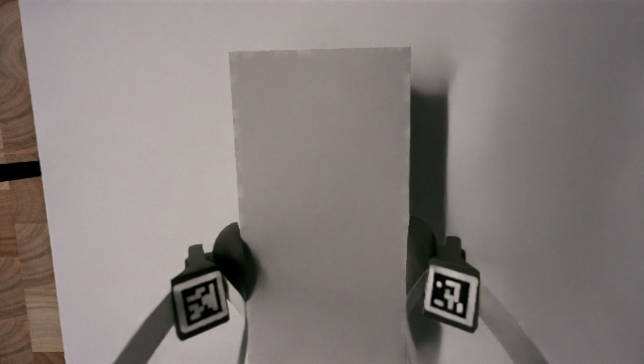

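Call:
execute_actions([
  {"r3":{"joints":{"arm_m":0.35,"head_pan_rad":-1.57,"head_tilt_rad":-0.7}}},
], cameras=[])

Call:
execute_actions([
  {"r3":{"base":{"rotate_rad":1.62},"joints":{"arm_m":0.2}}},
], cameras=[])

Call:
execute_actions([
  {"r3":{"base":{"translate_m":0.8},"joints":{"arm_m":0.5}}},
], cameras=[])

Call:
execute_actions([
  {"r3":{"base":{"rotate_rad":1.55}}},
], cameras=["r3_wrist_camera","r3_head_camera"])

Scene clock: 140.83 s.
r1.base_odometry: x=+0.000 y=+0.000 heading=+0.000 (m, m, rad; r1's odometry frame)
r1.turned_by_wheels: +0.000 (rad since the last result)
r1.turned_by_imu: +0.001 (rad since the last result)
r1.base_tilt: forward=-1.8 right=+2.0 (deg)
r1.lidar_m: 1.11 1.52 1.61 2.22 2.34 0.95 1.32 1.29 1.08 0.80 0.77 0.80
r1.head_depth_mm: 1006 1006 1002 998 997 995 996 / 1146 1143 1143 1139 1136 1130 1125 / 1332 1329 1316 1311 1314 1313 1302 / 1577 1529 1529 1530 1528 1508 1512 / 1654 1646 1620 1608 1588 1586 1558 / 1568 1528 1519 1501 1489 1474 1454 / 1494 1468 1446 1442 1428 1415 1406
r1.base_status: not commanded
r1.joint_positions: lift_m=+0.388 arm_m=-0.002 wrist_yaw_rad=+3.008 wrist_pitch_rad=-0.409 wrist_roll_rad=+0.007 gripper_m=+0.037 head_pan_rad=+0.001 head_tilt_rad=+0.000
r1.joint_status: not commanded
r1.motor_effort: left_wheel=+0(1) right_wheel=+0(1) lift_m=+20(19) arm_m=+0(0) wrist_yaw_rad=+1(0) wrist_pitch_rad=+5(5) wrist_roll_rad=+0(0) gripper_m=+1(1) head_pan_rad=+0(0) head_tilt_rad=+2(1) (%)
r1.hand_pose: x=+0.0088 y=+0.0809 z=+0.4031 quat_wxyz=(+0.190, +0.702, +0.097, +0.679) (m; r1's base frame)
r1.wrist_depth_mm: - - - - - - - / - - - - - - - / - - - - - - - / 971 986 989 981 946 950 937 / 792 775 826 780 800 775 762 / 657 655 - 657 - 642 642 / 560 565 - 562 549 554 556
r2.base_odometry: x=+0.348 y=-1.014 heading=+0.625 (m, m, rad; r2's odometry frame)
r2.turned_by_wheels: +0.000 (rad since the last result)
r2.turned_by_imu: +0.000 (rad since the last result)
r2.base_tilt: forward=-1.6 right=+1.4 (deg)
r2.lidar_m: 2.25 2.55 2.39 2.31 2.41 2.38 1.97 0.76 0.57 0.55 0.57 0.79
r2.head_depth_mm: 2835 - 3071 735 571 878 1103 / 2797 - - - 573 876 1108 / 974 - - - 547 879 1108 / 606 3123 3018 761 578 873 1103 / 2793 3092 3239 820 579 868 1096 / 2911 2936 3041 756 582 872 1094 / 2870 3159 3242 761 585 876 1097
r2.base_status: not commanded
r2.joint_positions: lift_m=+1.060 arm_m=+0.130 wrist_yaw_rad=+1.568 wrist_pitch_rad=-1.544 wrist_roll_rad=+0.004 gripper_m=+0.130 head_pan_rad=-1.563 head_tilt_rad=-0.593
r2.joint_status: not commanded
r2.motor_effort: left_wheel=-5(5) right_wheel=+4(4) lift_m=+47(46) arm_m=-1(1) wrist_yaw_rad=+1(2) wrist_pitch_rad=-2(2) wrist_roll_rad=+1(1) gripper_m=+0(0) head_pan_rad=-4(5) head_tilt_rad=-3(3) (%)
r2.hand_pose: x=-0.0386 y=-0.2754 z=+0.9417 quat_wxyz=(+0.707, +0.707, -0.011, +0.007) (m; r2's base frame)
r2.wrist_depth_mm: - - - - - 242 215 / - - - - - 241 222 / - - - - - 241 226 / - - - - - 239 234 / - - - - - 242 241 / - - - - - - 248 / - - - - - 260 256
r3.base_odometry: x=+1.873 y=+0.135 heading=+2.589 (m, m, rad; r3's odometry frame)
r3.turned_by_wheels: +0.000 (rad since the last result)
r3.turned_by_imu: +0.001 (rad since the last result)
r3.base_tilt: forward=-0.2 right=+1.5 (deg)
r3.lidar_m: 2.13 2.30 1.42 1.96 2.03 2.64 2.29 0.81 0.59 0.56 0.59 0.80
r3.head_depth_mm: 3280 3495 891 662 585 943 1154 / - 3500 852 571 587 947 1160 / - - 889 570 586 949 1163 / 3173 3466 855 569 587 953 1167 / 3212 3535 887 683 587 952 1166 / 3201 3498 888 684 586 959 1161 / 3197 3493 887 683 587 961 1171
r3.base_status: not commanded
r3.joint_positions: lift_m=+1.040 arm_m=+0.350 wrist_yaw_rad=+1.600 wrist_pitch_rad=-1.544 wrist_roll_rad=-0.015 gripper_m=+0.037 head_pan_rad=-1.563 head_tilt_rad=-0.691
r3.joint_status: all done
r3.motor_effort: left_wheel=+2(2) right_wheel=-1(2) lift_m=+32(32) arm_m=-3(6) wrist_yaw_rad=+1(0) wrist_pitch_rad=-2(2) wrist_roll_rad=+0(0) gripper_m=-21(21) head_pan_rad=-3(27) head_tilt_rad=-4(19) (%)
r3.hand_pose: x=-0.0387 y=-0.4961 z=+0.9217 quat_wxyz=(+0.707, +0.707, +0.007, +0.025) (m; r3's base frame)
r3.wrist_depth_mm: - - 204 204 203 202 203 / - - 206 139 206 206 207 / - - 210 142 210 212 213 / - - 180 145 214 216 215 / - - 150 149 150 220 222 / - - 154 153 153 226 226 / - - 231 156 193 233 231
pictures: none
No camera images: the call's "cameras" was empty. Leave "cameras" out to get every camera's image.

Scene clock: 144.33 s.
r1.base_odometry: x=+0.000 y=+0.000 heading=+0.000 (m, m, rad; r1's odometry frame)
r1.turned_by_wheels: +0.000 (rad since the last result)
r1.turned_by_imu: +0.001 (rad since the last result)
r1.base_tilt: forward=-1.8 right=+1.9 (deg)
r1.lidar_m: 1.11 1.52 1.60 2.22 2.34 0.95 1.32 1.28 1.08 0.80 0.77 0.81
r1.head_depth_mm: 1011 1003 1003 1000 1000 997 993 / 1146 1143 1140 1140 1135 1129 1126 / 1332 1330 1321 1318 1309 1308 1308 / 1588 1540 1532 1524 1523 1515 1498 / 1649 1645 1625 1612 1596 1585 1568 / 1574 1536 1513 1498 1493 1469 1465 / 1499 1467 1457 1439 1421 1416 1405
r1.base_status: not commanded
r1.joint_positions: lift_m=+0.388 arm_m=-0.002 wrist_yaw_rad=+3.008 wrist_pitch_rad=-0.409 wrist_roll_rad=+0.007 gripper_m=+0.037 head_pan_rad=+0.001 head_tilt_rad=+0.000
r1.joint_status: not commanded
r1.motor_effort: left_wheel=-1(0) right_wheel=+0(1) lift_m=+19(20) arm_m=-1(1) wrist_yaw_rad=+0(1) wrist_pitch_rad=+5(5) wrist_roll_rad=+0(0) gripper_m=+0(0) head_pan_rad=+0(1) head_tilt_rad=+1(2) (%)
r1.hand_pose: x=+0.0088 y=+0.0809 z=+0.4031 quat_wxyz=(+0.190, +0.702, +0.097, +0.679) (m; r1's base frame)
r1.wrist_depth_mm: - - - - - - - / - - - - - - - / - - - - - - - / 987 996 967 952 983 954 952 / 788 785 810 784 817 775 770 / 661 653 - 663 - 646 647 / 557 572 - 560 547 563 556
r2.base_odometry: x=+0.348 y=-1.014 heading=+0.625 (m, m, rad; r2's odometry frame)
r2.turned_by_wheels: +0.000 (rad since the last result)
r2.turned_by_imu: +0.000 (rad since the last result)
r2.base_tilt: forward=-1.7 right=+1.3 (deg)
r2.lidar_m: 2.26 2.54 2.38 2.31 2.41 2.38 1.96 0.77 0.57 0.55 0.57 0.79
r2.head_depth_mm: 2794 - 2896 733 570 879 1102 / 2838 - - - 571 876 1103 / 953 - - - 547 874 1114 / 823 1043 2709 816 578 876 1104 / 2853 3062 3210 821 580 875 1105 / 2908 2922 3018 756 583 876 1094 / 2958 3207 3250 763 585 868 1096
r2.base_status: not commanded
r2.joint_positions: lift_m=+1.060 arm_m=+0.130 wrist_yaw_rad=+1.568 wrist_pitch_rad=-1.544 wrist_roll_rad=+0.004 gripper_m=+0.130 head_pan_rad=-1.563 head_tilt_rad=-0.593
r2.joint_status: not commanded
r2.motor_effort: left_wheel=-6(6) right_wheel=+4(4) lift_m=+47(46) arm_m=-2(1) wrist_yaw_rad=+2(1) wrist_pitch_rad=-2(2) wrist_roll_rad=+1(1) gripper_m=+1(0) head_pan_rad=-5(5) head_tilt_rad=-2(4) (%)
r2.hand_pose: x=-0.0386 y=-0.2754 z=+0.9417 quat_wxyz=(+0.707, +0.707, -0.011, +0.007) (m; r2's base frame)
r2.wrist_depth_mm: - - - - - 241 213 / - - - - - 242 221 / - - - - - 240 226 / - - - - - 239 233 / - - - - - 241 241 / - - - - - - 247 / - - - - - 259 256
r3.base_odometry: x=+1.873 y=+0.135 heading=-2.074 (m, m, rad; r3's odometry frame)
r3.turned_by_wheels: +1.620 (rad since the last result)
r3.turned_by_imu: +1.608 (rad since the last result)
r3.base_tilt: forward=-0.2 right=+1.6 (deg)
r3.lidar_m: 1.96 1.56 2.59 1.89 0.77 0.58 0.56 0.59 0.84 2.22 2.34 1.42
r3.head_depth_mm: - 2107 2090 2011 462 1390 1223 / - - - 1999 463 1387 1226 / 1871 - 2397 2096 462 1390 1226 / 1972 2205 2432 2028 462 1398 1235 / 1989 2223 2468 2098 1654 1422 1225 / 1989 2228 2483 2108 1692 1423 1227 / 1990 2252 2500 2104 1701 1419 1224
r3.base_status: done
r3.joint_positions: lift_m=+1.040 arm_m=+0.200 wrist_yaw_rad=+1.600 wrist_pitch_rad=-1.545 wrist_roll_rad=-0.015 gripper_m=+0.037 head_pan_rad=-1.563 head_tilt_rad=-0.691
r3.joint_status: all done
r3.motor_effort: left_wheel=-2(8) right_wheel=+6(12) lift_m=+32(32) arm_m=-3(2) wrist_yaw_rad=+0(0) wrist_pitch_rad=-2(2) wrist_roll_rad=+0(0) gripper_m=-21(21) head_pan_rad=-2(2) head_tilt_rad=-3(5) (%)
r3.hand_pose: x=-0.0388 y=-0.3461 z=+0.9217 quat_wxyz=(+0.707, +0.707, +0.007, +0.025) (m; r3's base frame)
r3.wrist_depth_mm: - - - - - - - / - - - 139 - - - / - - 143 142 - - - / - - 146 146 - - - / - - 150 149 150 - - / - - 153 152 153 - - / 908 914 846 156 528 - -
pictures: none
No camera images: the call's "cameras" was empty. Leave "cameras" out to get every camera's image.

Scene clock: 153.83 s.
r1.base_odometry: x=+0.000 y=+0.000 heading=+0.000 (m, m, rad; r1's odometry frame)
r1.turned_by_wheels: +0.000 (rad since the last result)
r1.turned_by_imu: +0.002 (rad since the last result)
r1.base_tilt: forward=-1.8 right=+1.9 (deg)
r1.lidar_m: 1.11 1.52 1.60 2.22 2.33 0.95 1.32 1.29 1.08 0.80 0.77 0.80
r1.head_depth_mm: 1005 1006 1000 1001 994 998 996 / 1148 1142 1137 1141 1133 1134 1126 / 1339 1325 1323 1322 1315 1312 1308 / 1583 1536 1528 1533 1529 1512 1511 / 1657 1649 1619 1616 1595 1571 1572 / 1575 1521 1508 1511 1480 1472 1454 / 1496 1467 1459 1441 1425 1412 1396
r1.base_status: not commanded
r1.joint_positions: lift_m=+0.388 arm_m=-0.002 wrist_yaw_rad=+3.008 wrist_pitch_rad=-0.409 wrist_roll_rad=+0.007 gripper_m=+0.037 head_pan_rad=+0.001 head_tilt_rad=+0.000
r1.joint_status: not commanded
r1.motor_effort: left_wheel=-1(0) right_wheel=-1(1) lift_m=+20(20) arm_m=-1(0) wrist_yaw_rad=+1(0) wrist_pitch_rad=+5(5) wrist_roll_rad=+0(1) gripper_m=+1(0) head_pan_rad=+0(0) head_tilt_rad=+1(2) (%)
r1.hand_pose: x=+0.0088 y=+0.0809 z=+0.4031 quat_wxyz=(+0.190, +0.702, +0.097, +0.679) (m; r1's base frame)
r1.wrist_depth_mm: - - - - - - - / - - - - - - - / - - - - - - - / - 963 983 951 962 956 955 / 790 777 812 783 806 758 783 / 660 666 - 642 - 651 639 / 560 567 - 552 546 553 555
r2.base_odometry: x=+0.348 y=-1.014 heading=+0.625 (m, m, rad; r2's odometry frame)
r2.turned_by_wheels: +0.000 (rad since the last result)
r2.turned_by_imu: +0.001 (rad since the last result)
r2.base_tilt: forward=-1.6 right=+1.3 (deg)
r2.lidar_m: 2.26 2.54 2.39 2.31 2.41 2.38 1.96 0.77 0.57 0.55 0.57 0.79
r2.head_depth_mm: 2173 - 3085 735 569 874 1098 / 2141 - - - 574 878 1108 / 2933 - - - 547 875 1114 / 1667 2802 2691 818 577 875 1098 / 2956 3075 3192 824 580 877 1096 / 2930 2925 3037 758 583 876 1097 / 2918 3247 3302 760 586 874 1100
r2.base_status: not commanded
r2.joint_positions: lift_m=+1.060 arm_m=+0.130 wrist_yaw_rad=+1.568 wrist_pitch_rad=-1.544 wrist_roll_rad=+0.004 gripper_m=+0.130 head_pan_rad=-1.563 head_tilt_rad=-0.593
r2.joint_status: not commanded
r2.motor_effort: left_wheel=-5(5) right_wheel=+4(4) lift_m=+46(46) arm_m=-1(1) wrist_yaw_rad=+0(0) wrist_pitch_rad=-2(2) wrist_roll_rad=+0(1) gripper_m=+0(0) head_pan_rad=-3(4) head_tilt_rad=-3(3) (%)
r2.hand_pose: x=-0.0386 y=-0.2754 z=+0.9417 quat_wxyz=(+0.707, +0.707, -0.011, +0.007) (m; r2's base frame)
r2.wrist_depth_mm: - - - - - 241 214 / - - - - - 241 222 / - - - - - 241 227 / - - - - - 241 233 / - - - - - 242 240 / - - - - - - 248 / - - - - - 260 258
r3.base_odometry: x=+1.487 y=-0.566 heading=-2.074 (m, m, rad; r3's odometry frame)
r3.turned_by_wheels: +0.000 (rad since the last result)
r3.turned_by_imu: +0.001 (rad since the last result)
r3.base_tilt: forward=-0.2 right=+1.5 (deg)
r3.lidar_m: 1.16 1.22 0.96 2.50 1.85 1.40 1.36 1.44 2.00 2.26 0.77 1.19
r3.head_depth_mm: 2016 2185 2421 2090 1703 1432 1227 / 1993 2232 2373 2020 1700 1435 1223 / - 2273 2392 2011 1692 1437 1232 / 1995 2258 2384 2019 1689 1419 1231 / 2005 2243 2492 2090 1689 1424 1229 / 2028 2263 2503 2089 1691 1418 1229 / 2032 2288 2501 2094 1692 1427 1225
r3.base_status: done
r3.joint_positions: lift_m=+1.040 arm_m=+0.500 wrist_yaw_rad=+1.600 wrist_pitch_rad=-1.545 wrist_roll_rad=-0.015 gripper_m=+0.037 head_pan_rad=-1.563 head_tilt_rad=-0.692
r3.joint_status: all done
r3.motor_effort: left_wheel=-2(3) right_wheel=+4(10) lift_m=+32(32) arm_m=+5(2) wrist_yaw_rad=+0(0) wrist_pitch_rad=-2(2) wrist_roll_rad=+0(0) gripper_m=-21(21) head_pan_rad=-2(2) head_tilt_rad=-3(4) (%)
r3.hand_pose: x=-0.0388 y=-0.6453 z=+0.9217 quat_wxyz=(+0.707, +0.707, +0.007, +0.025) (m; r3's base frame)
r3.wrist_depth_mm: - - - - - - - / - - - 139 - - - / - - - 142 - - - / - - - 145 - - - / - - 151 150 150 - - / - - 153 152 153 - - / - - - 156 - - -
pictures: none
No camera images: the call's "cameras" was empty. Leave "cameras" out to get every camera's image.

Scene clock: 157.37 s.
r1.base_odometry: x=+0.000 y=+0.000 heading=+0.000 (m, m, rad; r1's odometry frame)
r1.turned_by_wheels: +0.000 (rad since the last result)
r1.turned_by_imu: +0.001 (rad since the last result)
r1.base_tilt: forward=-1.8 right=+2.0 (deg)
r1.lidar_m: 1.11 1.52 1.61 2.22 2.34 0.95 1.32 1.29 1.07 0.80 0.77 0.80
r1.head_depth_mm: 1007 1009 1003 1006 996 997 994 / 1147 1147 1141 1137 1136 1135 1125 / 1326 1327 1326 1316 1314 1310 1305 / 1590 1536 1528 1530 1513 1519 1505 / 1655 1650 1632 1603 1590 1579 1560 / 1563 1536 1515 1498 1491 1475 1464 / 1487 1469 1457 1438 1425 1414 1401
r1.base_status: not commanded
r1.joint_positions: lift_m=+0.388 arm_m=-0.002 wrist_yaw_rad=+3.008 wrist_pitch_rad=-0.409 wrist_roll_rad=+0.007 gripper_m=+0.037 head_pan_rad=+0.001 head_tilt_rad=+0.000
r1.joint_status: not commanded
r1.motor_effort: left_wheel=+0(1) right_wheel=+0(1) lift_m=+20(20) arm_m=-1(1) wrist_yaw_rad=+1(0) wrist_pitch_rad=+5(5) wrist_roll_rad=+0(0) gripper_m=+0(0) head_pan_rad=+0(0) head_tilt_rad=+2(2) (%)
r1.hand_pose: x=+0.0088 y=+0.0809 z=+0.4031 quat_wxyz=(+0.190, +0.702, +0.097, +0.679) (m; r1's base frame)
r1.wrist_depth_mm: - - - - - - - / - - - - - - - / - - - - - - - / 978 981 965 967 947 934 956 / 793 785 804 779 823 768 771 / 667 658 - 648 - 648 641 / 558 569 - 562 536 556 551
r2.base_odometry: x=+0.348 y=-1.014 heading=+0.625 (m, m, rad; r2's odometry frame)
r2.turned_by_wheels: +0.000 (rad since the last result)
r2.turned_by_imu: +0.000 (rad since the last result)
r2.base_tilt: forward=-1.7 right=+1.3 (deg)
r2.lidar_m: 2.26 2.55 2.38 2.31 2.41 2.38 1.96 0.77 0.57 0.55 0.57 0.79
r2.head_depth_mm: 2791 - 3104 736 570 875 1104 / 2770 - - - 572 875 1112 / 1575 - - - 547 873 1113 / 2860 3102 2999 820 577 879 1102 / 2902 3083 3192 822 580 877 1109 / 2920 2956 3011 760 583 870 1099 / 2899 3205 3226 760 585 876 1098
r2.base_status: not commanded
r2.joint_positions: lift_m=+1.060 arm_m=+0.130 wrist_yaw_rad=+1.568 wrist_pitch_rad=-1.544 wrist_roll_rad=+0.004 gripper_m=+0.130 head_pan_rad=-1.563 head_tilt_rad=-0.593
r2.joint_status: not commanded
r2.motor_effort: left_wheel=-5(5) right_wheel=+4(4) lift_m=+47(46) arm_m=-2(1) wrist_yaw_rad=+2(1) wrist_pitch_rad=-2(2) wrist_roll_rad=+1(1) gripper_m=+0(0) head_pan_rad=-4(3) head_tilt_rad=-3(4) (%)
r2.hand_pose: x=-0.0386 y=-0.2754 z=+0.9417 quat_wxyz=(+0.707, +0.707, -0.011, +0.007) (m; r2's base frame)
r2.wrist_depth_mm: - - - - - 242 215 / - - - - - 240 220 / - - - - - 241 226 / - - - - - 239 233 / - - - - - 241 241 / - - - - - - 248 / - - - - - 261 256
r3.base_odometry: x=+1.487 y=-0.566 heading=-0.524 (m, m, rad; r3's odometry frame)
r3.turned_by_wheels: +1.550 (rad since the last result)
r3.turned_by_imu: +1.538 (rad since the last result)
r3.base_tilt: forward=-0.2 right=+1.5 (deg)
r3.lidar_m: 2.50 1.88 1.41 1.36 1.43 1.97 2.26 0.76 1.19 1.16 1.22 0.96
r3.head_depth_mm: 1284 1384 1105 847 706 1423 1227 / 1269 1414 1102 820 707 1422 1229 / - 1443 1104 822 729 1426 1230 / 1260 1427 1105 820 729 1422 1226 / 1271 1421 1102 848 726 1422 1226 / 1276 1421 1101 848 730 1422 1230 / 1282 1429 1103 849 728 1425 1229
r3.base_status: done
r3.joint_positions: lift_m=+1.040 arm_m=+0.500 wrist_yaw_rad=+1.600 wrist_pitch_rad=-1.544 wrist_roll_rad=-0.015 gripper_m=+0.037 head_pan_rad=-1.563 head_tilt_rad=-0.692
r3.joint_status: not commanded
r3.motor_effort: left_wheel=-2(9) right_wheel=+4(15) lift_m=+32(32) arm_m=+4(5) wrist_yaw_rad=+0(1) wrist_pitch_rad=-2(2) wrist_roll_rad=+0(1) gripper_m=-21(21) head_pan_rad=-3(2) head_tilt_rad=-4(3) (%)
r3.hand_pose: x=-0.0385 y=-0.6454 z=+0.9217 quat_wxyz=(+0.707, +0.707, +0.006, +0.025) (m; r3's base frame)
r3.wrist_depth_mm: - - 298 296 297 296 297 / - - 303 139 303 303 305 / - 313 309 143 308 310 309 / - 316 316 146 313 317 315 / - - 150 149 150 325 322 / - - 153 153 152 331 333 / - - 339 155 248 338 338
pictures: r3_head_camera (sideways: a quarter turn clockwise sets it upright), r3_wrist_camera
Images, in order (width x height): r3_head_camera 896x504, r3_wrist_camera 644x364.

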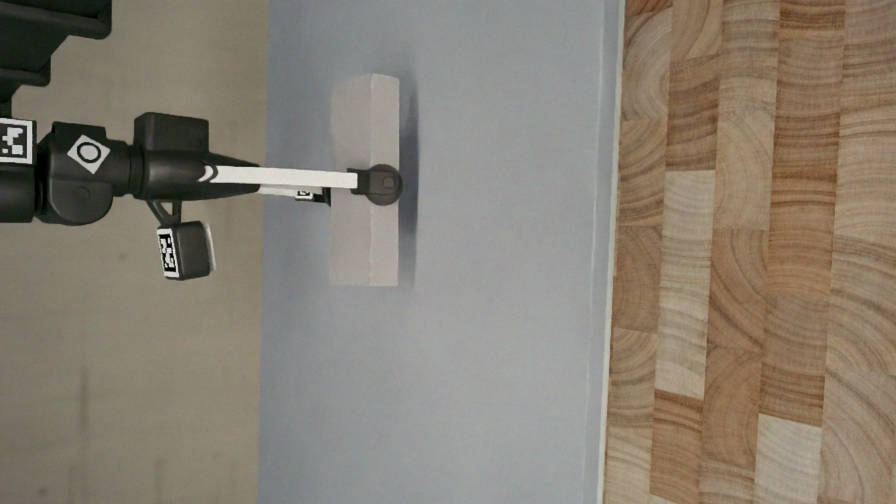

